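## Task

Move all five parts from the tray into the two totes so that each tote holds a single kind of part. Every part, counting any already in a tote, must finish inside a tote; a part lying on or hanging over a tote's rim or inner ledge is not inside. Only parts may be in or on the totes. At the end, release everything and move the grippers away; nothing may count as placed if it stays put only because the robot holds it.

## Robot and tools

Robot: two six-joint arms (left_arm and right_arm), each ending in a two-finger parallel gripper. The fingers point along the gripper's +z axis and close along its y axis. Base link poses in the scene frame: left_arm at (+0.100, +0.357, +1.271) m, quat_wxyz (+0.704, -0.182, +0.172, -0.665); right_arm at (+0.100, -0.357, +1.271) m, quat_wxyz (+0.704, +0.182, +0.172, +0.665).

Scene frame: origin on the floor below the middle of the robot's foot, +x is the direction the robot faces, +y toward the robot's own left (left_arm side), +z up, metres. Left and right in camera images are unrelated to the arm names. Only the floor height is known for sure.

Tool execute_actions, argument actions: a list holding zero or one item. Empty list: no command, just returns the current state. A move: {"rows": [[...]], "steps": n}, n from 1 to 15 (15 if omitted); each control step lasts 1/30 s, row k is used on step k, and if rows run out the final row repeats. A wait: {"steps": n} with no rows, n up to 300; it returns once n steps have passed since the previous result, counting the time spent replying. Optional pictures (true/false) decides whether camera images come back. A refused call moves nothing.

Each row is one flat list of 14 numbers covering both arms, even when only one moves: left_arm waist, shoulder, elbow, wrist pitch, wrist yaw, wrist roll, opening, then right_arm in the same seven slots. The six joint values are absolute target angles in radians (same convention as the Joint positions line), not offsets. Ranges per arm: waist -2.880 to 2.880, shoulder 0.000 to 3.142, elbow 0.000 to 3.019, wrist pitch -1.693 to 1.571, wrist yaw -1.571 to 1.571, wrist roll -2.094 to 2.094. The true end stops may differ by up to 0.019 rad either way. A call is refused if a target exceeds a range end by more than 0.019 rad and is also beyond the joint's last reported angle. A target past the real stop gets clipped to it, and the result may then say "joint sent to its limit" (possibly referring to an earlier move still running); no such message does not prove there is room left. Opening is an absolute value from -1 (closed) to +1 (fully open). The same angles do not give mirror-identical hand poses on the two arms.

Motion: each step, a joint's sent target is kept within a fixed lead of its measured angle: waist 0.264, shoulder 0.32, elbow 0.276, wrist pitch 0.33, wrist yaw 0.186, wrist roll 0.522 rad. If the targets would move the gripper more than 70 mm from where it is, all are scaled back toward the current angles. So large moves take several calls. The simulation keeps running while you think; arms keep heading to the last row sent until they settle or a step is HELD, after which only a new action moves them on. Fingers in motion finish moving.

Results: a state line 'left_arm: ... | right_arm: ...' with each gripper's end_effector_position (m, the point between the finger pads about 1 cm behind the tips) and end_effector_quat_wxyz, in the scene frame; printed positions can be off, more so at long reach. Joint positions and Joint velocities give, per arm, six joints (rad, rad/s) then the pad gap (m, m/s; 0.094 m is fully open). grip_measured is the finger opening on the command scale; each gripper's reading may be off by about 1 mm, a constant per scene. 'joint command not followed' means a clearance check altered or blocked some targets; the rest still ran. HELD marks steps where your row was partly or fully not sent. MOTOR HOT appears from 85 °C; at 100 °C an OVER-TEMPERATURE FAULT makes that arm and its gripper go limp until cool, so don't hold loads longer than needed.

Gripping: command an opening below grip_measured to keep hold; about 0.03 below is firm, a smaller gap lighter. Pad force tops out around 50 to 62 N, less for parts under about 2 mm thick. Parts may get a brief tug while held, and loose items may be nudged.

Cameras: cam_head_left, cam_head_right, cam_left_wrist, cam_right_wrist, all 896x504, returned in that order; calibration (K, distortion, T_world_to_cam) is given at the start and may be slightly off. zoom_image takes camera and region [x0, y0, x1, y1] in that camera's pixels, origin top-left, at most 504 by 504, and shows a closer view of its latest image.

read_manual (section "licences") only returns URDF licence text. finished_scene takes scene, the number of the current scene; it ends that scene for good, grades it, and gives the next task if any.

Avoid: arms striking or pressing on each other, knocking anything out of the work area, drops, slips, slamming, and hard pushes. Parts must rest fully inside a tote, not on its rim or ledge, and nothing else may go in. Release and pull back before ending a scene. Smooth, economical motion is preferred.

Each tool is called after "Emit:" by a JSON object that holds its "fn" and its "kwargs", one argument or row to a line.

## Session

Emit:
{"fn": "execute_actions", "kwargs": {
  "actions": []
}}

Scene clock: 0.00 s of 6600.00 s.
left_arm: end_effector_position=(+0.3320, +0.7466, +0.9428) grip_measured=+1.000 end_effector_quat_wxyz=(-0.378, +0.498, -0.779, +0.042) | right_arm: end_effector_position=(+0.5655, -0.8021, +0.9100) grip_measured=+1.000 end_effector_quat_wxyz=(+0.292, +0.449, +0.616, -0.578)
Joint positions: left_arm=[ 2.542  2.514  0.842  1.277  0.639 -0.635  0.094] | right_arm=[-1.959  2.508  1.558  0.463  1.149  0.489  0.094]
Joint velocities: left_arm=[-0.005 -0.015  0.002 -0.012  0.022  0.022  0.   ] | right_arm=[-0.005 -0.015 -0.012 -0.002  0.007  0.051  0.   ]

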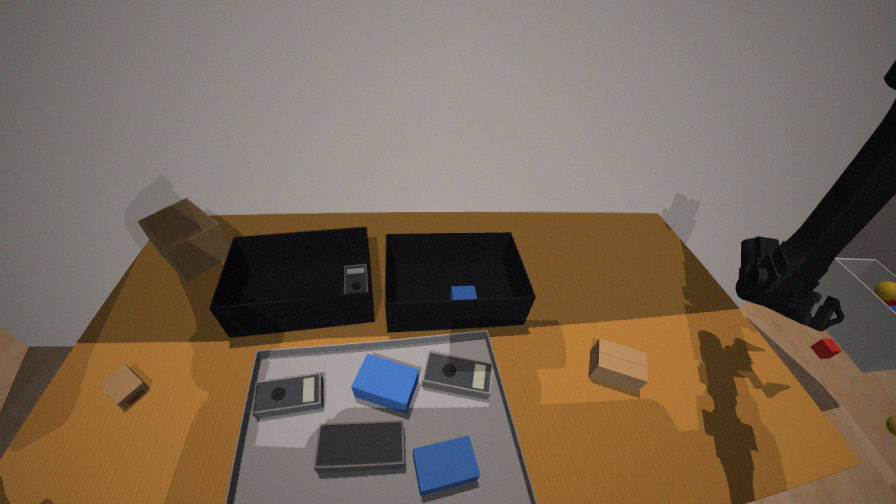

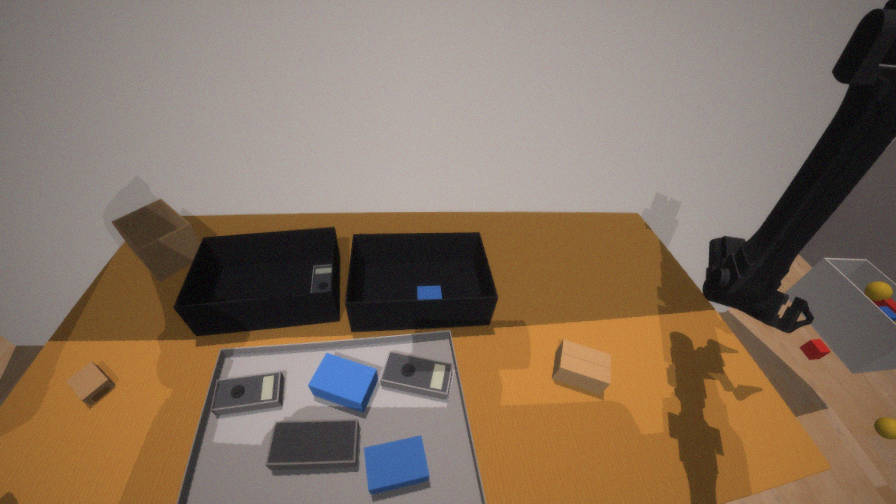

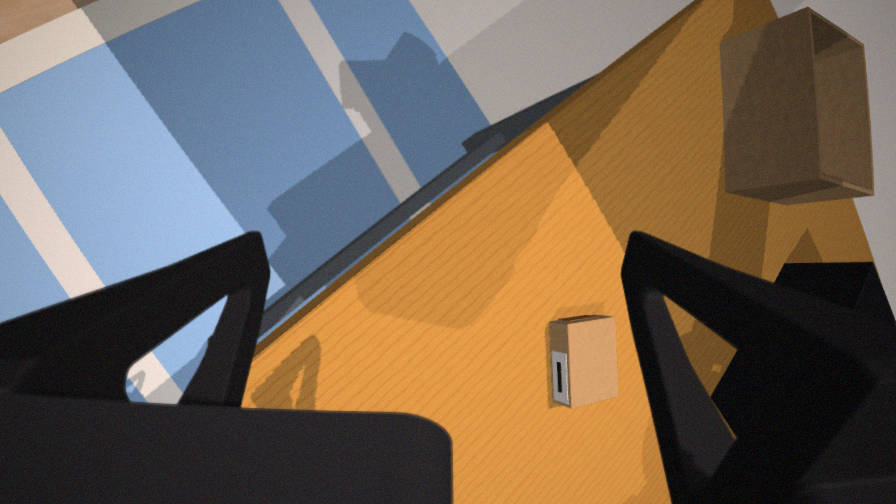

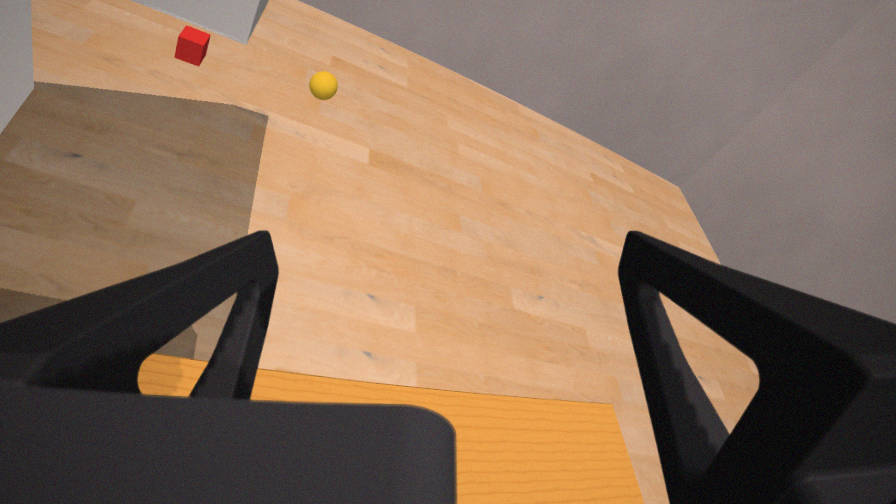

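Emit:
{"fn": "zoom_image", "kwargs": {
  "camera": "cam_head_left",
  "region": [200, 220, 560, 504]
}}

Emit:
{"fn": "zoom_image", "kwargs": {
  "camera": "cam_head_right",
  "region": [160, 220, 520, 504]
}}

Region (200, 220, 560, 504) of cam_head_left's 896x504 image, scaled by 1.400, with more detail than that image has; it fills the top 398 rows of this view, and the rest is white.

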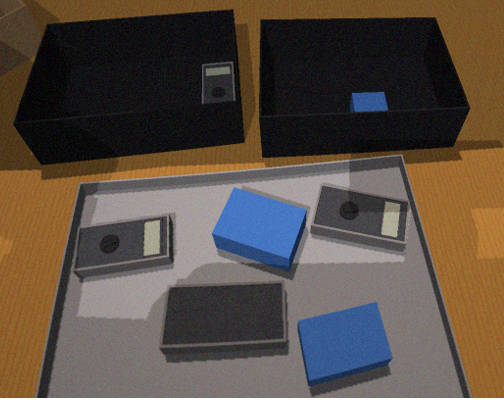

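Region (160, 220, 520, 504) of cam_head_right's 896x504 image, scaled by 1.400, with more detail than that image has; it fills the top 398 rows of this view, and the rest is white.

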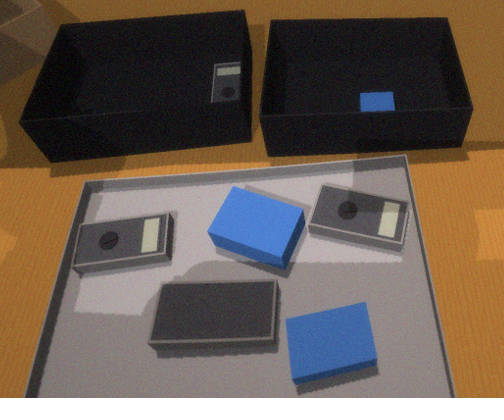

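Emit:
{"fn": "execute_actions", "kwargs": {
  "actions": [
    {"rows":[[1.293,2.086,0.847,0.158,-0.134,-1.93,1,-0.692,2.291,1.038,0.023,0.383,-1.08,1]]}
  ],
  "pictures": false
}}

Emit:
{"fn": "execute_actions", "kwargs": {
  "actions": [
    {"steps":45}
  ]
}}

Scene clock: 74.77 s of 6600.00 s.
left_arm: end_effector_position=(+0.4808, +0.6538, +0.9277) grip_measured=+1.000 end_effector_quat_wxyz=(-0.238, +0.744, -0.623, -0.039) | right_arm: end_effector_position=(+0.4975, -0.5100, +0.8300) grip_measured=+1.000 end_effector_quat_wxyz=(-0.024, +0.037, +0.947, -0.318)
Joint positions: left_arm=[ 2.049  2.13   0.864  0.562 -0.043 -1.301  0.094] | right_arm=[-1.621  2.343  1.142  0.125  0.625 -0.02   0.094]
Joint velocities: left_arm=[-1.411 -0.405  0.081 -1.546 -0.872 -1.429  0.   ] | right_arm=[ 1.05  -0.015 -0.481 -0.339 -1.062 -1.179  0.   ]
Steps of this call (steps 1 to 90: nothing new was sent; then 71.27 s passed at rest; steps 91 to 105: all 15 steps of this action). Readings (joint positions):
91: left_arm=[2.535 2.507 0.841 1.256 0.605 -0.662] | right_arm=[-1.955 2.502 1.548 0.448 1.118 0.466]
92: left_arm=[2.523 2.491 0.839 1.206 0.560 -0.704] | right_arm=[-1.951 2.486 1.521 0.413 1.082 0.432]
94: left_arm=[2.476 2.444 0.839 1.115 0.477 -0.783] | right_arm=[-1.925 2.447 1.451 0.345 1.015 0.365]
98: left_arm=[2.349 2.315 0.840 0.938 0.309 -0.945] | right_arm=[-1.836 2.383 1.320 0.234 0.883 0.234]
105: the state above

Scene clock: 76.27 s of 6600.00 s.
left_arm: end_effector_position=(+0.4648, +0.2579, +0.8937) grip_measured=+1.000 end_effector_quat_wxyz=(+0.000, +0.760, -0.650, +0.002) | right_arm: end_effector_position=(+0.3475, -0.0075, +0.8983) grip_measured=+1.000 end_effector_quat_wxyz=(+0.006, -0.791, +0.612, +0.001)
Joint positions: left_arm=[ 1.29   2.107  0.859  0.17  -0.132 -1.914  0.094] | right_arm=[-0.683  2.301  1.04   0.038  0.381 -1.066  0.094]
Joint velocities: left_arm=[-0.005  0.015 -0.007 -0.017 -0.11   0.022  0.   ] | right_arm=[-0.015 -0.015 -0.002 -0.002  0.051  0.007  0.   ]
Steps of this call (steps 1 to 45: the robot went on to your last target). Readings (joint positions):
1: left_arm=[2.002 2.118 0.867 0.511 -0.067 -1.350] | right_arm=[-1.584 2.343 1.127 0.114 0.583 -0.061]
2: left_arm=[1.956 2.111 0.869 0.462 -0.084 -1.397] | right_arm=[-1.547 2.343 1.114 0.104 0.540 -0.104]
4: left_arm=[1.864 2.107 0.870 0.375 -0.104 -1.489] | right_arm=[-1.468 2.343 1.094 0.088 0.471 -0.193]
8: left_arm=[1.680 2.107 0.869 0.264 -0.121 -1.634] | right_arm=[-1.297 2.342 1.079 0.069 0.411 -0.384]
45: the state above
camera_calibration (this result's frames):
cam_left_wrist: T_world_to_cam=[[0.988586, 0.150627, 0.00317191, -0.498705], [0.119985, -0.799861, 0.588069, -0.367599], [0.091116, -0.580976, -0.808804, 0.955688], [0, 0, 0, 1]] pos_world=[0.45004, 0.336322, 0.990721]
cam_right_wrist: T_world_to_cam=[[0.966652, 0.256033, 0.00554425, -0.336244], [0.206397, -0.791702, 0.574986, -0.589074], [0.151605, -0.554667, -0.818145, 0.801244], [0, 0, 0, 1]] pos_world=[0.325141, 0.0641427, 0.996107]

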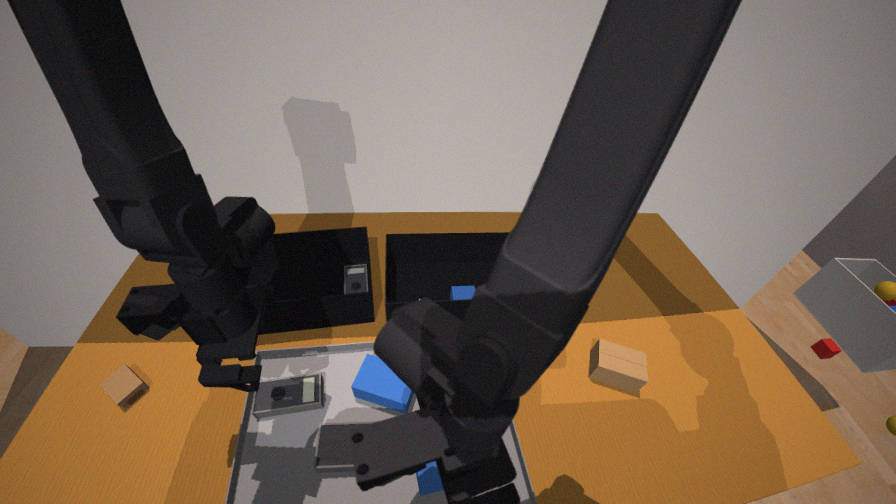

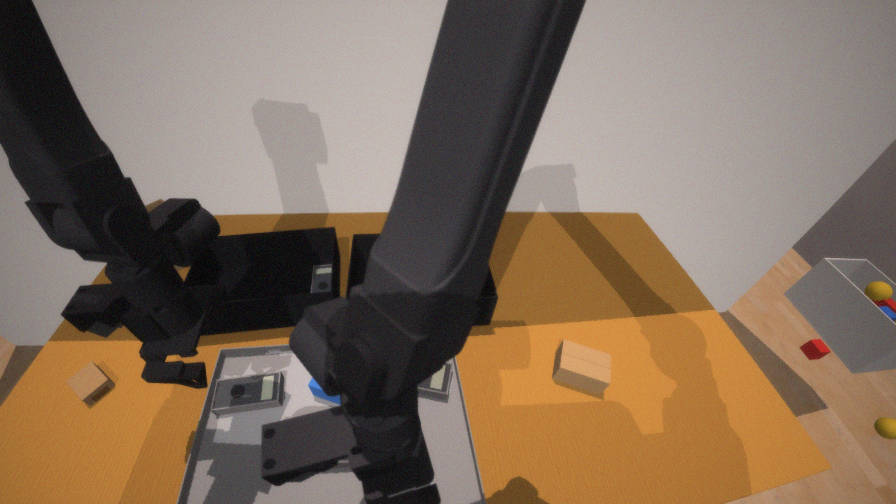

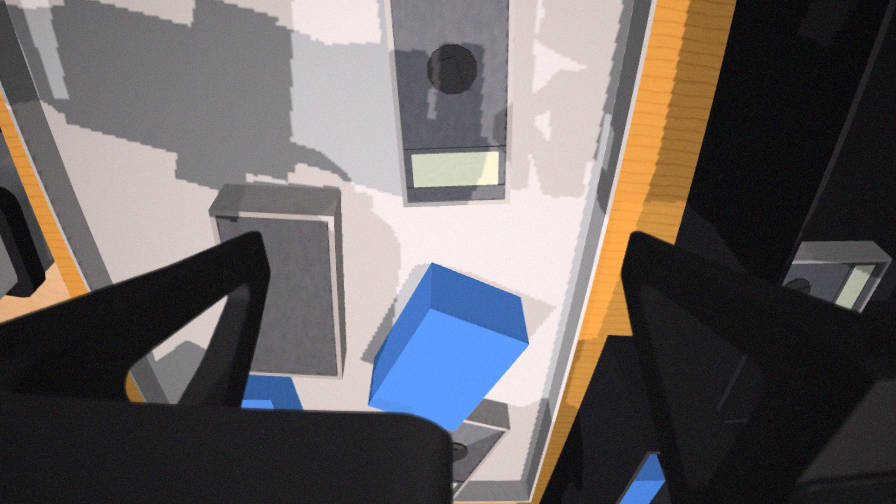

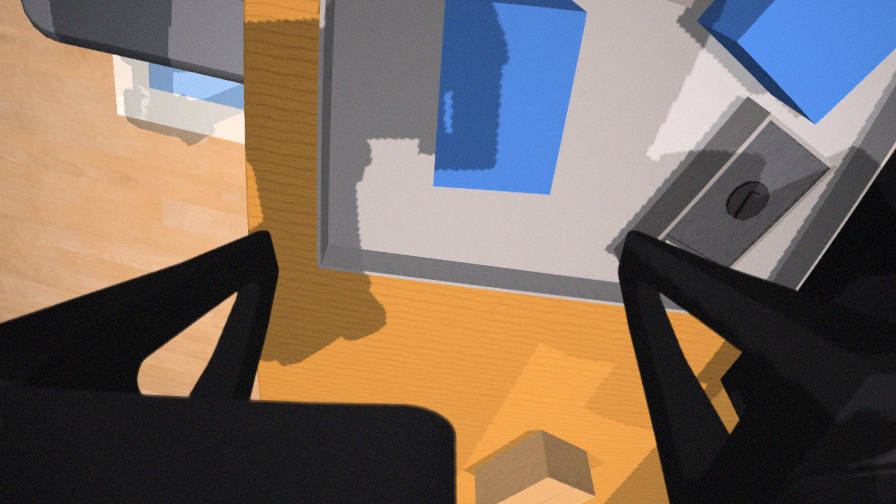

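Emit:
{"fn": "execute_actions", "kwargs": {
  "actions": [
    {"rows":[[1.294,2.14,0.885,0.178,-0.131,-1.93,1,-0.70,2.33,1.075,0.04,0.376,-1.07,1],[1.297,2.18,0.915,0.187,-0.13,-1.94,1,-0.718,2.365,1.11,0.04,0.371,-1.07,1],[1.297,2.18,0.915,0.187,-0.13,-1.94,1,-0.718,2.365,1.11,0.04,0.371,-1.07,1],[1.302,2.23,0.955,0.2,-0.128,-1.945,1,-0.74,2.41,1.16,0.04,0.364,-1.07,1],[1.302,2.23,0.955,0.2,-0.128,-1.945,1,-0.74,2.41,1.16,0.04,0.364,-1.07,1],[1.307,2.286,0.995,0.212,-0.127,-1.945,1,-0.765,2.455,1.21,0.041,0.357,-1.075,1]]}
  ],
  "pictures": false
}}

Emit:
{"fn": "execute_actions", "kwargs": {
  "actions": [
    {"steps":15}
  ]
}}

Scene clock: 99.87 s of 6600.00 s.
left_arm: end_effector_position=(+0.4606, +0.2508, +0.8293) grip_measured=+1.000 end_effector_quat_wxyz=(+0.005, +0.764, -0.645, -0.004) | right_arm: end_effector_position=(+0.3759, -0.0047, +0.8336) grip_measured=+1.000 end_effector_quat_wxyz=(+0.003, -0.767, +0.642, -0.001)
Joint positions: left_arm=[ 1.292  2.292  0.995  0.203 -0.129 -1.929  0.094] | right_arm=[-0.762  2.447  1.209  0.038  0.36  -1.066  0.094]
Joint velocities: left_arm=[-0.005 -0.005 -0.022 -0.017  0.007 -0.007  0.   ] | right_arm=[ 0.005 -0.005 -0.002  0.002  0.022 -0.066  0.   ]
Steps of this call (steps 1 to 15: the robot went on to your last target; steps 16 to 90: nothing new was sent; then 20.10 s passed at rest; steps 91 to 105: all 15 steps of this action). Readings (joint positions):
91: left_arm=[1.290 2.108 0.860 0.170 -0.132 -1.914] | right_arm=[-0.683 2.302 1.043 0.038 0.381 -1.066]
92: left_arm=[1.290 2.114 0.868 0.170 -0.132 -1.916] | right_arm=[-0.684 2.307 1.051 0.038 0.378 -1.066]
94: left_arm=[1.290 2.142 0.900 0.173 -0.132 -1.920] | right_arm=[-0.690 2.329 1.088 0.038 0.371 -1.066]
98: left_arm=[1.290 2.241 0.990 0.198 -0.130 -1.925] | right_arm=[-0.723 2.410 1.200 0.038 0.360 -1.066]
105: the state above

Scene clock: 100.37 s of 6600.00 s.
left_arm: end_effector_position=(+0.4608, +0.2507, +0.8293) grip_measured=+1.000 end_effector_quat_wxyz=(+0.005, +0.765, -0.645, -0.004) | right_arm: end_effector_position=(+0.3757, -0.0048, +0.8336) grip_measured=+1.000 end_effector_quat_wxyz=(+0.003, -0.767, +0.642, -0.001)
Joint positions: left_arm=[ 1.292  2.292  0.995  0.203 -0.129 -1.929  0.094] | right_arm=[-0.762  2.447  1.209  0.038  0.359 -1.066  0.094]
Joint velocities: left_arm=[-0.005 -0.015  0.012 -0.007 -0.066 -0.037  0.   ] | right_arm=[-0.005 -0.005 -0.002  0.012 -0.007 -0.022  0.   ]
Steps of this call (steps 1 to 15: the robot went on to your last target). Readings (joint positions):
1: left_arm=[1.292 2.292 0.995 0.203 -0.129 -1.929] | right_arm=[-0.762 2.447 1.209 0.038 0.359 -1.066]
2: left_arm=[1.292 2.292 0.995 0.203 -0.129 -1.929] | right_arm=[-0.762 2.447 1.209 0.038 0.359 -1.066]
4: left_arm=[1.292 2.292 0.995 0.203 -0.129 -1.929] | right_arm=[-0.762 2.447 1.209 0.038 0.359 -1.066]
8: left_arm=[1.292 2.292 0.995 0.203 -0.129 -1.929] | right_arm=[-0.762 2.447 1.209 0.038 0.359 -1.066]
15: the state above
All arms were judged still, so your last target was given up. Only a new action makes them travel on or press farther. Fingers that are still opening or closing keep moving.
camera_calibration (this result's frames):
cam_left_wrist: T_world_to_cam=[[0.98611, 0.165675, -0.0117451, -0.48369], [0.141187, -0.798904, 0.584653, -0.342193], [0.0874793, -0.57819, -0.811199, 0.902697], [0, 0, 0, 1]] pos_world=[0.446317, 0.328687, 0.92665]
cam_right_wrist: T_world_to_cam=[[0.983363, 0.181613, 0.00370743, -0.36899], [0.145753, -0.801049, 0.580583, -0.537537], [0.108411, -0.570384, -0.814193, 0.75844], [0, 0, 0, 1]] pos_world=[0.358976, 0.0690217, 0.930969]

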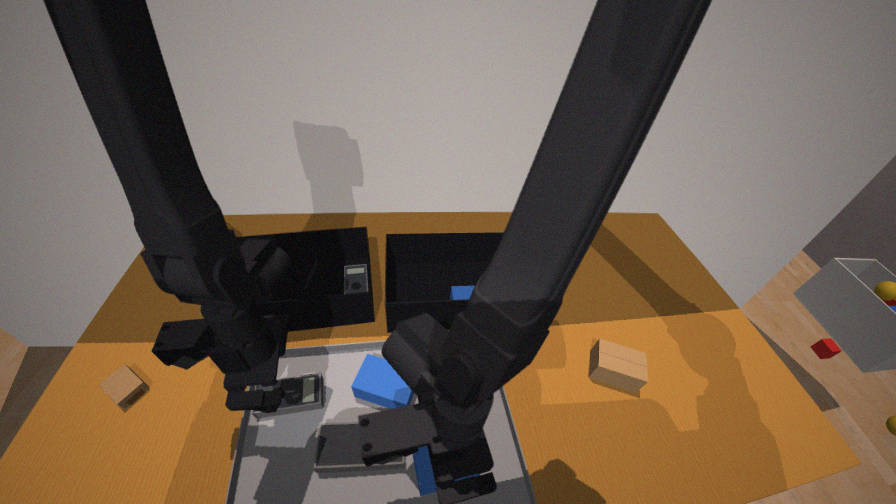

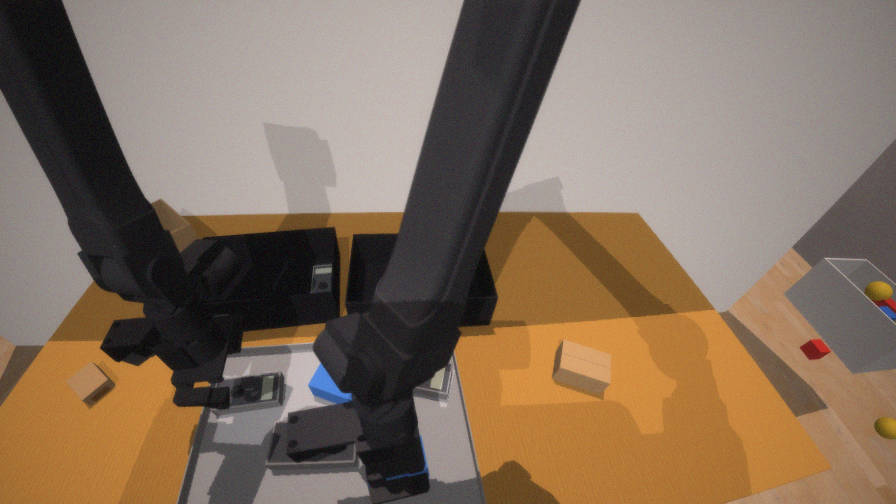

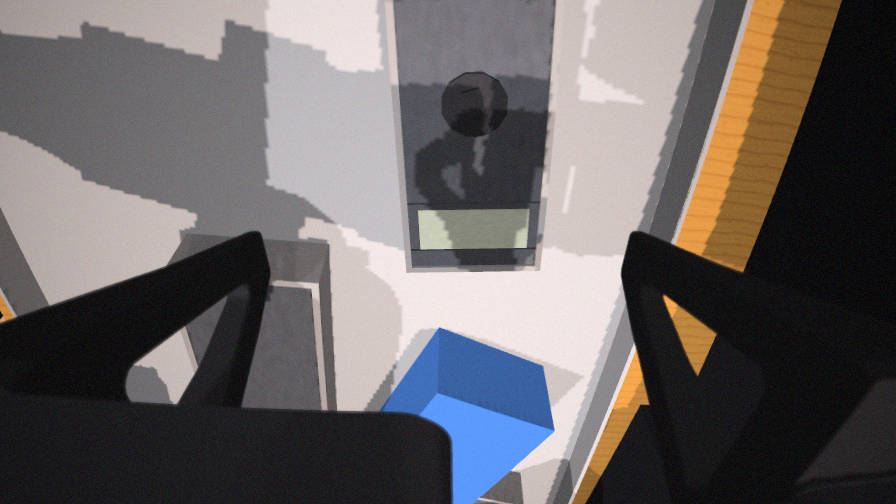

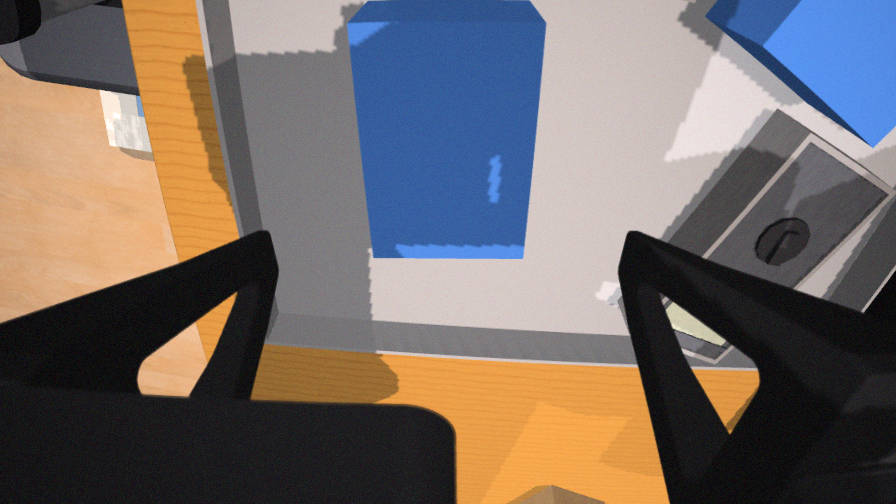

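Emit:
{"fn": "execute_actions", "kwargs": {
  "actions": [
    {"rows":[[1.312,2.305,1.015,0.216,-0.126,-1.91,1,-0.772,2.47,1.228,0.05,0.355,-1.085,1],[1.318,2.322,1.033,0.22,-0.124,-1.905,1,-0.778,2.49,1.247,0.052,0.353,-1.09,1],[1.322,2.34,1.05,0.223,-0.123,-1.90,1,-0.784,2.51,1.266,0.054,0.351,-1.095,1],[1.326,2.358,1.068,0.226,-0.122,-1.90,1,-0.79,2.53,1.285,0.056,0.349,-1.10,1],[1.33,2.377,1.085,0.229,-0.12,-1.895,1,-0.795,2.55,1.305,0.058,0.347,-1.105,1],[1.334,2.396,1.102,0.232,-0.119,-1.89,1,-0.80,2.57,1.324,0.06,0.345,-1.11,1],[1.337,2.415,1.12,0.234,-0.118,-1.89,1,-0.805,2.59,1.343,0.062,0.343,-1.115,1],[1.34,2.434,1.137,0.236,-0.116,-1.885,1,-0.81,2.61,1.362,0.064,0.341,-1.12,1],[1.342,2.453,1.155,0.238,-0.115,-1.885,1,-0.815,2.63,1.382,0.066,0.339,-1.125,1],[1.344,2.474,1.172,0.24,-0.113,-1.885,1,-0.82,2.65,1.402,0.066,0.337,-1.13,1]]}
  ],
  "pictures": false
}}

Emit:
{"fn": "execute_actions", "kwargs": {
  "actions": [
    {"steps":8}
  ]
}}

Scene clock: 120.07 s of 6600.00 s.
left_arm: end_effector_position=(+0.4752, +0.2628, +0.7588) grip_measured=+1.000 end_effector_quat_wxyz=(-0.005, +0.770, -0.638, +0.004) | right_arm: end_effector_position=(+0.3855, +0.0178, +0.7785) grip_measured=+1.000 end_effector_quat_wxyz=(+0.017, -0.770, +0.637, +0.009)
Joint positions: left_arm=[ 1.337  2.471  1.174  0.231 -0.117 -1.903  0.094] | right_arm=[-0.785  2.588  1.379  0.042  0.324 -1.108  0.094]
Joint velocities: left_arm=[ 0.005  0.161 -0.027 -0.002  0.037  0.066  0.   ] | right_arm=[-0.015 -0.005  0.002  0.002  0.095 -0.081  0.   ]
Steps of this call (steps 1 to 90: nothing new was sent; then 16.20 s passed at rest; steps 91 to 105: all 15 steps of this action). Readings (joint positions):
91: left_arm=[1.293 2.292 0.997 0.203 -0.129 -1.929] | right_arm=[-0.762 2.447 1.210 0.038 0.359 -1.067]
92: left_arm=[1.294 2.294 1.001 0.203 -0.129 -1.928] | right_arm=[-0.762 2.449 1.214 0.038 0.358 -1.068]
94: left_arm=[1.298 2.307 1.025 0.205 -0.127 -1.924] | right_arm=[-0.762 2.465 1.240 0.038 0.355 -1.074]
98: left_arm=[1.316 2.369 1.108 0.220 -0.121 -1.913] | right_arm=[-0.772 2.534 1.331 0.047 0.346 -1.088]
105: the state above

Scene clock: 120.33 s of 6600.00 s.
left_arm: end_effector_position=(+0.4705, +0.2632, +0.7567) grip_measured=+1.000 end_effector_quat_wxyz=(-0.003, +0.769, -0.639, +0.000) | right_arm: end_effector_position=(+0.3855, +0.0179, +0.7785) grip_measured=+1.000 end_effector_quat_wxyz=(+0.017, -0.771, +0.636, +0.009)
Joint positions: left_arm=[ 1.337  2.478  1.174  0.231 -0.116 -1.901  0.094] | right_arm=[-0.785  2.588  1.379  0.042  0.324 -1.112  0.094]
Joint velocities: left_arm=[-0.005 -0.015  0.002 -0.002 -0.022  0.037  0.   ] | right_arm=[-0.005 -0.015 -0.002  0.007  0.051 -0.081  0.   ]
Steps of this call (steps 1 to 8: the robot went on to your last target). Readings (joint positions):
1: left_arm=[1.337 2.475 1.173 0.231 -0.117 -1.903] | right_arm=[-0.785 2.588 1.379 0.042 0.324 -1.110]
2: left_arm=[1.337 2.478 1.173 0.231 -0.116 -1.903] | right_arm=[-0.785 2.588 1.379 0.042 0.324 -1.110]
4: left_arm=[1.337 2.478 1.173 0.231 -0.116 -1.902] | right_arm=[-0.785 2.588 1.379 0.042 0.324 -1.111]
8: the state above
camera_calibration (this result's frames):
cam_left_wrist: T_world_to_cam=[[0.983793, 0.179229, 0.00527444, -0.511563], [0.142632, -0.800057, 0.582722, -0.290073], [0.108661, -0.572525, -0.812655, 0.839831], [0, 0, 0, 1]] pos_world=[0.45339, 0.340437, 0.854223]
cam_right_wrist: T_world_to_cam=[[0.980739, 0.194889, 0.013042, -0.388962], [0.155429, -0.819114, 0.552172, -0.470088], [0.118295, -0.53951, -0.833628, 0.736217], [0, 0, 0, 1]] pos_world=[0.367444, 0.087945, 0.878374]

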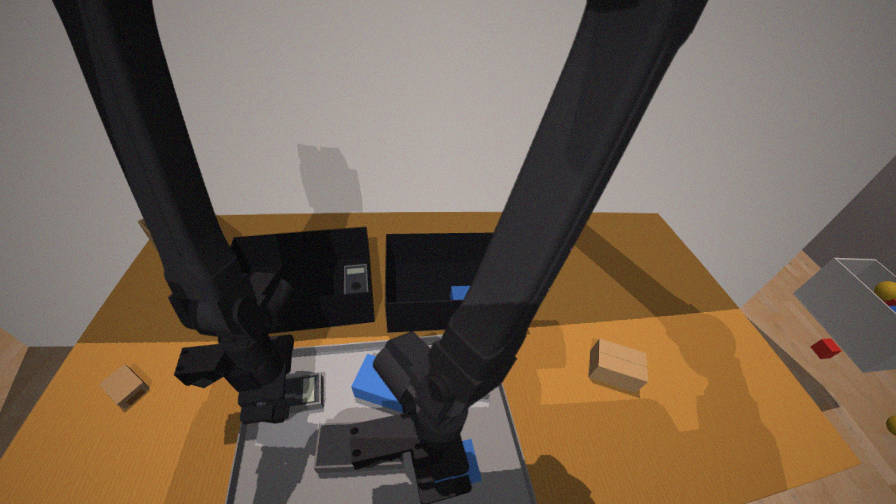

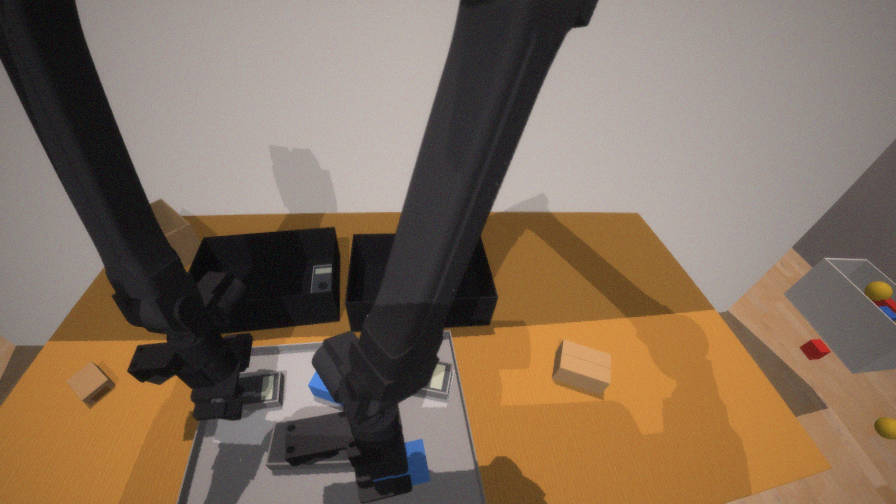

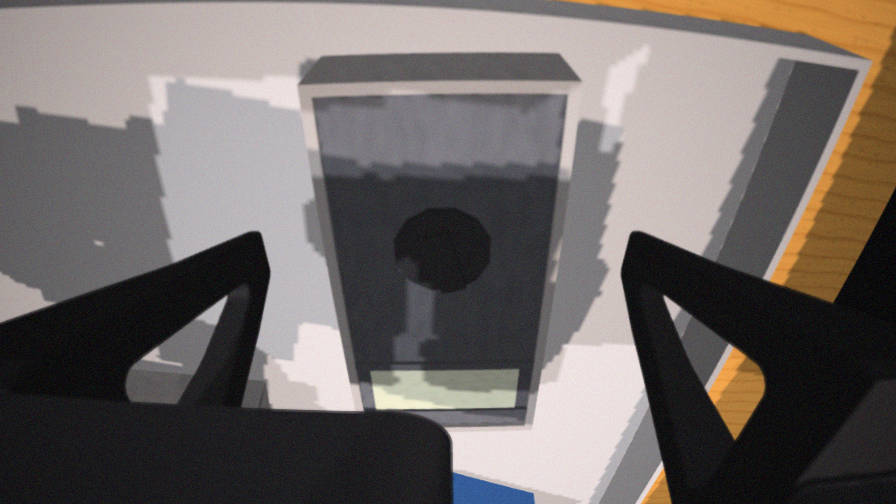

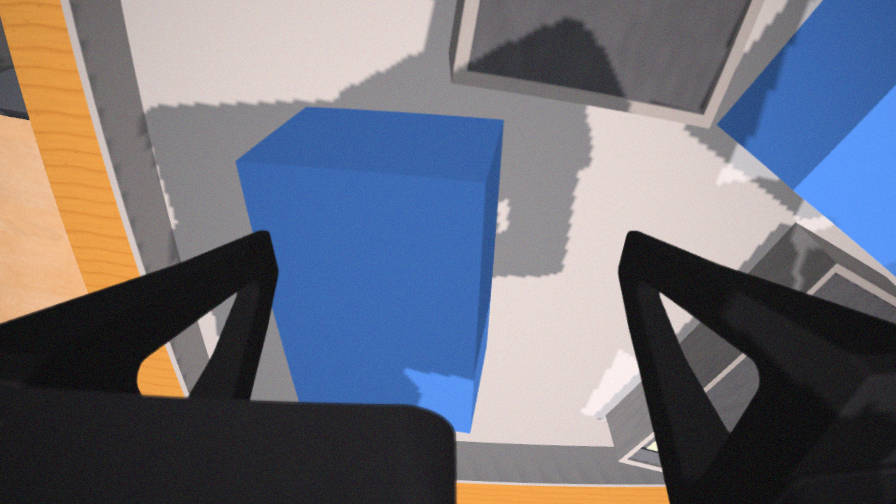

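Emit:
{"fn": "execute_actions", "kwargs": {
  "actions": [
    {"rows":[[1.337,2.49,1.18,0.24,-0.113,-1.89,1,-0.79,2.55,1.37,0.05,0.34,-1.1,1],[1.337,2.50,1.185,0.24,-0.113,-1.89,1,-0.79,2.535,1.36,0.05,0.345,-1.1,1],[1.337,2.505,1.19,0.24,-0.113,-1.89,1,-0.795,2.535,1.35,0.05,0.349,-1.1,1],[1.337,2.51,1.195,0.24,-0.113,-1.89,1,-0.795,2.535,1.34,0.05,0.349,-1.1,1],[1.337,2.51,1.2,0.24,-0.113,-1.89,1,-0.8,2.535,1.33,0.05,0.349,-1.1,1],[1.337,2.51,1.2,0.24,-0.113,-1.89,1,-0.8,2.535,1.315,0.05,0.349,-1.1,1],[1.337,2.51,1.2,0.24,-0.113,-1.89,1,-0.8,2.535,1.298,0.05,0.349,-1.1,1]]}
  ]
}}

Scene clock: 130.23 s of 6600.00 s.
left_arm: end_effector_position=(+0.4743, +0.2619, +0.7499) grip_measured=+1.000 end_effector_quat_wxyz=(-0.004, +0.769, -0.639, +0.003) | right_arm: end_effector_position=(+0.3761, -0.0020, +0.7967) grip_measured=+1.000 end_effector_quat_wxyz=(+0.001, -0.775, +0.632, +0.002)
Joint positions: left_arm=[ 1.337  2.494  1.196  0.231 -0.116 -1.901  0.094] | right_arm=[-0.785  2.538  1.298  0.042  0.346 -1.111  0.094]
Joint velocities: left_arm=[-0.015 -0.005  0.007 -0.007 -0.022 -0.051  0.   ] | right_arm=[ 0.005  0.005 -0.007 -0.012  0.007 -0.022  0.   ]
Steps of this call (steps 1 to 15: the robot went on to your last target; steps 16 to 90: nothing new was sent; then 6.40 s passed at rest; steps 91 to 105: all 15 steps of this action). Readings (joint positions):
91: left_arm=[1.337 2.478 1.174 0.231 -0.116 -1.901] | right_arm=[-0.784 2.583 1.376 0.042 0.324 -1.111]
92: left_arm=[1.337 2.478 1.174 0.231 -0.116 -1.901] | right_arm=[-0.784 2.579 1.371 0.042 0.333 -1.111]
94: left_arm=[1.337 2.482 1.180 0.231 -0.116 -1.901] | right_arm=[-0.785 2.566 1.359 0.042 0.344 -1.111]
98: left_arm=[1.337 2.493 1.196 0.231 -0.116 -1.901] | right_arm=[-0.785 2.542 1.326 0.042 0.346 -1.111]
105: the state above
camera_calibration (this result's frames):
cam_left_wrist: T_world_to_cam=[[0.983747, 0.179202, 0.0113743, -0.519519], [0.138885, -0.799513, 0.584372, -0.28731], [0.113815, -0.573294, -0.811407, 0.829949], [0, 0, 0, 1]] pos_world=[0.456518, 0.339196, 0.847231]
cam_right_wrist: T_world_to_cam=[[0.978754, 0.205014, -0.00317596, -0.362452], [0.168963, -0.797674, 0.578937, -0.521365], [0.116157, -0.567173, -0.815366, 0.727944], [0, 0, 0, 1]] pos_world=[0.358287, 0.0712984, 0.894227]

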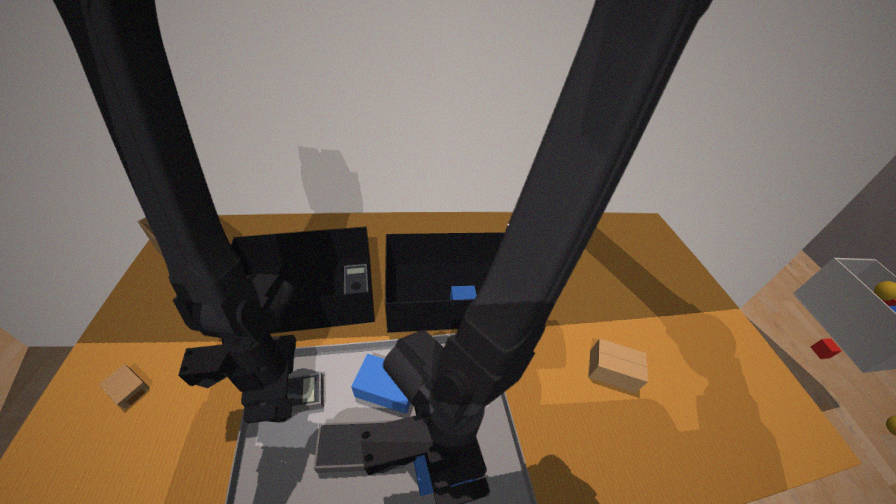

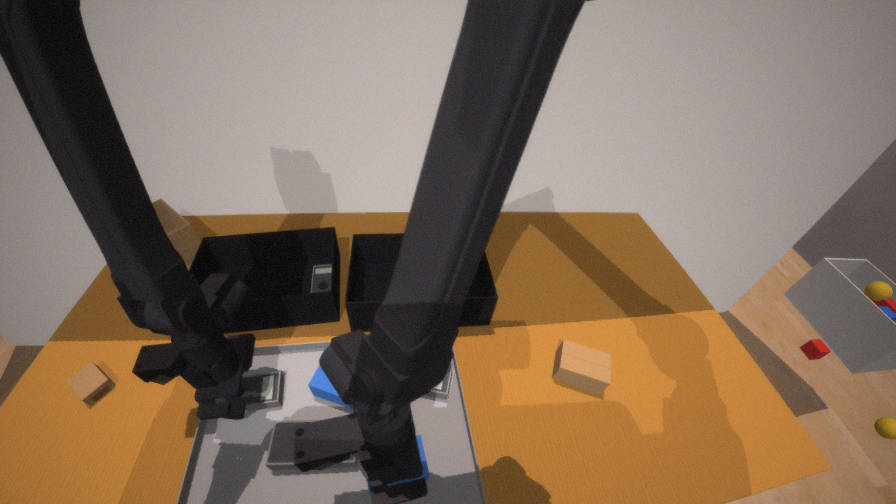

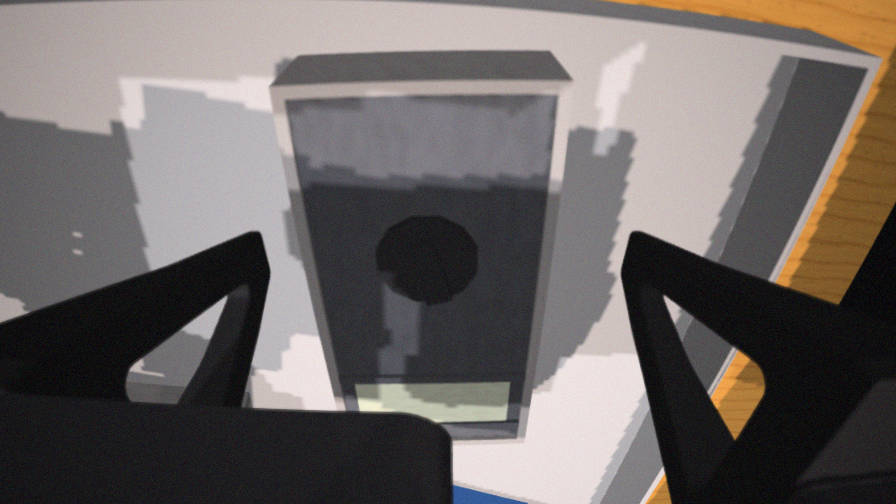

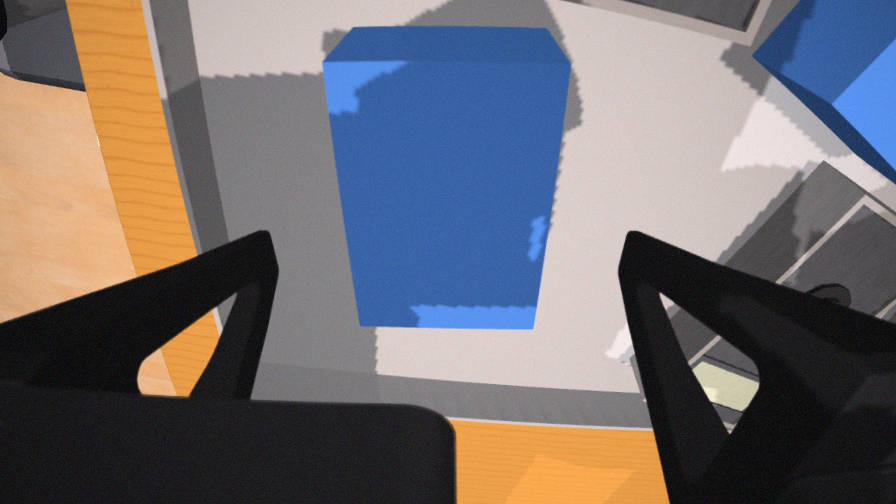

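Emit:
{"fn": "execute_actions", "kwargs": {
  "actions": [
    {"rows":[[1.337,2.52,1.196,0.235,-0.113,-1.89,1,-0.805,2.56,1.30,0.055,0.345,-1.12,1],[1.337,2.52,1.196,0.235,-0.113,-1.89,1,-0.808,2.572,1.305,0.056,0.344,-1.12,1],[1.337,2.52,1.196,0.235,-0.113,-1.89,1,-0.811,2.584,1.315,0.057,0.343,-1.125,1],[1.337,2.52,1.196,0.235,-0.113,-1.89,1,-0.814,2.594,1.325,0.058,0.342,-1.13,1],[1.337,2.52,1.196,0.235,-0.113,-1.89,1,-0.817,2.604,1.335,0.059,0.341,-1.13,1],[1.337,2.52,1.196,0.235,-0.113,-1.89,1,-0.82,2.614,1.345,0.06,0.34,-1.135,1],[1.337,2.52,1.196,0.235,-0.113,-1.89,1,-0.823,2.624,1.355,0.061,0.339,-1.14,1],[1.337,2.52,1.196,0.235,-0.113,-1.89,1,-0.826,2.634,1.365,0.062,0.338,-1.14,1],[1.337,2.52,1.196,0.235,-0.113,-1.89,0.7,-0.828,2.644,1.375,0.064,0.337,-1.145,1],[1.337,2.52,1.196,0.235,-0.113,-1.89,0.5,-0.83,2.654,1.385,0.065,0.337,-1.145,1],[1.337,2.52,1.196,0.235,-0.113,-1.89,0.4,-0.83,2.66,1.395,0.066,0.337,-1.145,1],[1.337,2.52,1.196,0.235,-0.113,-1.89,0.35,-0.83,2.66,1.404,0.066,0.337,-1.145,1]]}
  ]
}}

Scene clock: 138.57 s of 6600.00 s.
left_arm: end_effector_position=(+0.4676, +0.2625, +0.7467) grip_measured=+0.353 end_effector_quat_wxyz=(-0.001, +0.769, -0.640, -0.001) | right_arm: end_effector_position=(+0.3708, -0.0082, +0.7511) grip_measured=+1.000 end_effector_quat_wxyz=(-0.007, -0.772, +0.635, +0.001)
Joint positions: left_arm=[ 1.337  2.505  1.196  0.231 -0.116 -1.901  0.064] | right_arm=[-0.815  2.65   1.398  0.049  0.341 -1.128  0.094]
Joint velocities: left_arm=[-0.005  0.015 -0.007 -0.007 -0.037 -0.007 -0.001] | right_arm=[-0.024  0.083  0.007  0.007 -0.037  0.007  0.   ]
Steps of this call (steps 1 to 15: the robot went on to your last target; steps 16 to 90: nothing new was sent; then 4.83 s passed at rest; steps 91 to 105: all 15 steps of this action). Readings (joint positions):
91: left_arm=[1.337 2.495 1.196 0.231 -0.116 -1.901] | right_arm=[-0.785 2.538 1.298 0.042 0.346 -1.111]
92: left_arm=[1.337 2.496 1.196 0.231 -0.116 -1.901] | right_arm=[-0.785 2.539 1.298 0.042 0.346 -1.111]
94: left_arm=[1.337 2.498 1.196 0.231 -0.116 -1.901] | right_arm=[-0.786 2.545 1.305 0.042 0.346 -1.112]
98: left_arm=[1.337 2.504 1.196 0.231 -0.116 -1.901] | right_arm=[-0.796 2.583 1.346 0.045 0.342 -1.118]
105: the state above
camera_calibration (this result's frames):
cam_left_wrist: T_world_to_cam=[[0.984027, 0.178014, 0.00132319, -0.505328], [0.144048, -0.800592, 0.581639, -0.284107], [0.104599, -0.572157, -0.813446, 0.834024], [0, 0, 0, 1]] pos_world=[0.450943, 0.339695, 0.84435]
cam_right_wrist: T_world_to_cam=[[0.980173, 0.19766, -0.0138674, -0.348746], [0.167852, -0.791089, 0.588221, -0.505481], [0.105297, -0.578886, -0.808581, 0.686672], [0, 0, 0, 1]] pos_world=[0.354373, 0.0665575, 0.847729]

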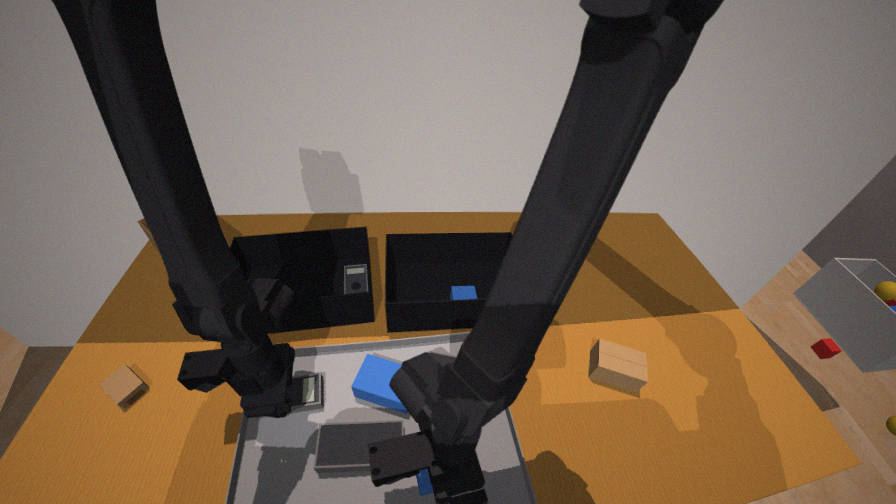

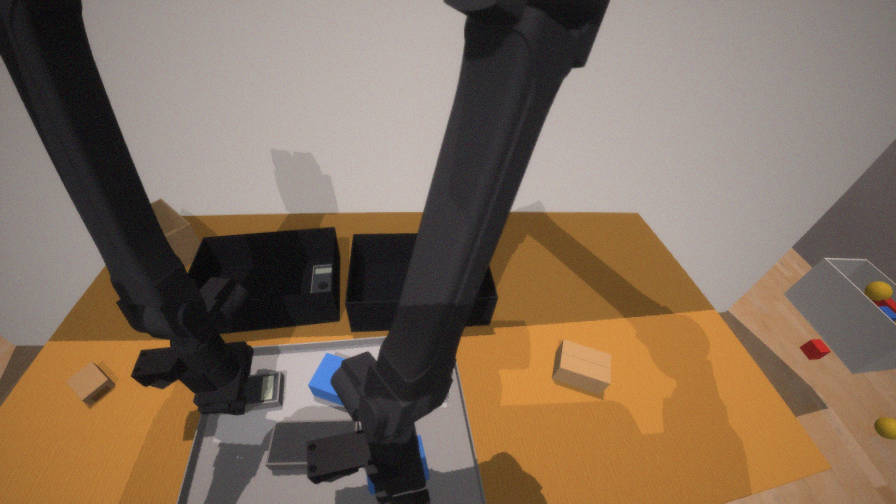

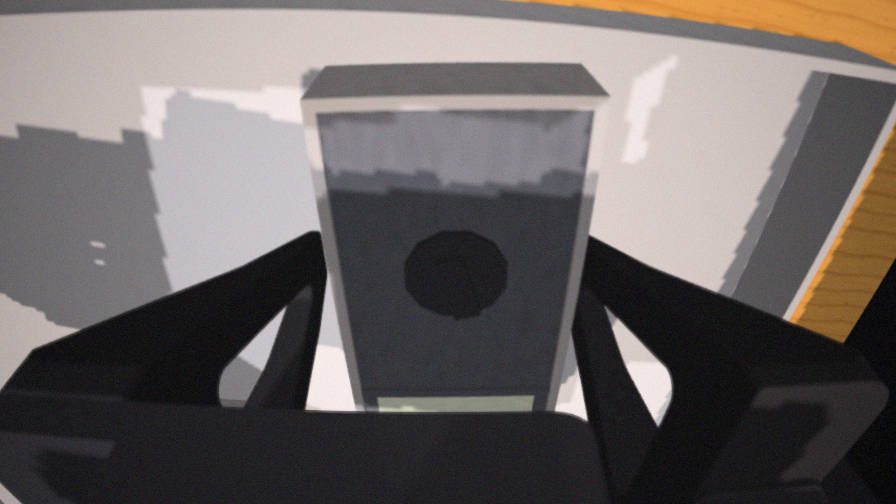

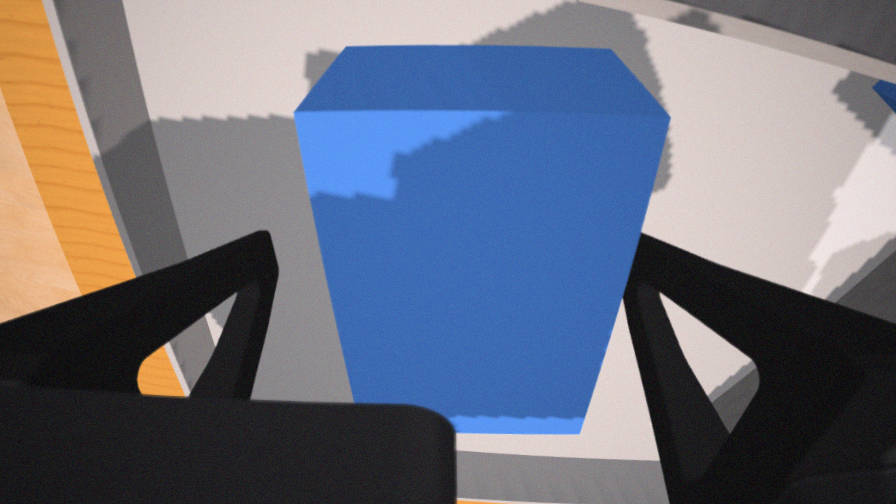

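Emit:
{"fn": "execute_actions", "kwargs": {
  "actions": [
    {"rows":[[1.337,2.51,1.196,0.235,-0.113,-1.89,0.3,-0.83,2.655,1.412,0.075,0.337,-1.14,0.9],[1.337,2.51,1.196,0.235,-0.113,-1.89,0.27,-0.83,2.655,1.412,0.075,0.337,-1.14,0.8],[1.337,2.51,1.196,0.235,-0.113,-1.89,0.24,-0.83,2.655,1.412,0.075,0.337,-1.14,0.7],[1.337,2.51,1.196,0.235,-0.113,-1.89,0.21,-0.83,2.655,1.412,0.075,0.337,-1.14,0.6],[1.337,2.51,1.196,0.235,-0.113,-1.89,0.18,-0.83,2.655,1.412,0.075,0.337,-1.14,0.52],[1.337,2.51,1.196,0.235,-0.113,-1.89,0.15,-0.83,2.655,1.412,0.075,0.337,-1.14,0.46],[1.337,2.51,1.196,0.235,-0.113,-1.89,0.12,-0.83,2.655,1.412,0.075,0.337,-1.14,0.4],[1.337,2.51,1.196,0.235,-0.113,-1.89,0.1,-0.83,2.655,1.412,0.075,0.337,-1.14,0.35],[1.337,2.51,1.196,0.235,-0.113,-1.89,0.1,-0.83,2.655,1.412,0.075,0.337,-1.14,0.3],[1.337,2.51,1.196,0.235,-0.113,-1.89,0.1,-0.83,2.655,1.412,0.075,0.337,-1.14,0.25]]}
  ],
  "pictures": false
}}

Scene clock: 146.63 s of 6600.00 s.
left_arm: end_effector_position=(+0.4676, +0.2624, +0.7467) grip_measured=+0.224 end_effector_quat_wxyz=(-0.001, +0.769, -0.640, -0.001) | right_arm: end_effector_position=(+0.3764, -0.0037, +0.7496) grip_measured=+0.289 end_effector_quat_wxyz=(+0.001, -0.771, +0.636, -0.001)
Joint positions: left_arm=[ 1.337  2.505  1.196  0.231 -0.116 -1.901  0.057] | right_arm=[-0.815  2.653  1.409  0.059  0.34  -1.131  0.061]
Joint velocities: left_arm=[ 0.015 -0.005  0.007  0.012 -0.066  0.037 -0.001] | right_arm=[-0.015  0.005 -0.002  0.007 -0.037  0.022 -0.001]
Steps of this call (steps 1 to 15: the robot went on to your last target; steps 16 to 90: nothing new was sent; then 4.57 s passed at rest; steps 91 to 105: all 15 steps of this action). Readings (joint positions):
91: left_arm=[1.337 2.505 1.196 0.231 -0.116 -1.901] | right_arm=[-0.815 2.653 1.401 0.050 0.340 -1.131]
92: left_arm=[1.337 2.505 1.196 0.231 -0.116 -1.901] | right_arm=[-0.815 2.653 1.402 0.052 0.340 -1.131]
94: left_arm=[1.337 2.505 1.196 0.231 -0.116 -1.901] | right_arm=[-0.815 2.653 1.405 0.055 0.340 -1.131]
98: left_arm=[1.337 2.505 1.196 0.231 -0.116 -1.901] | right_arm=[-0.815 2.653 1.409 0.059 0.340 -1.131]
105: the state above


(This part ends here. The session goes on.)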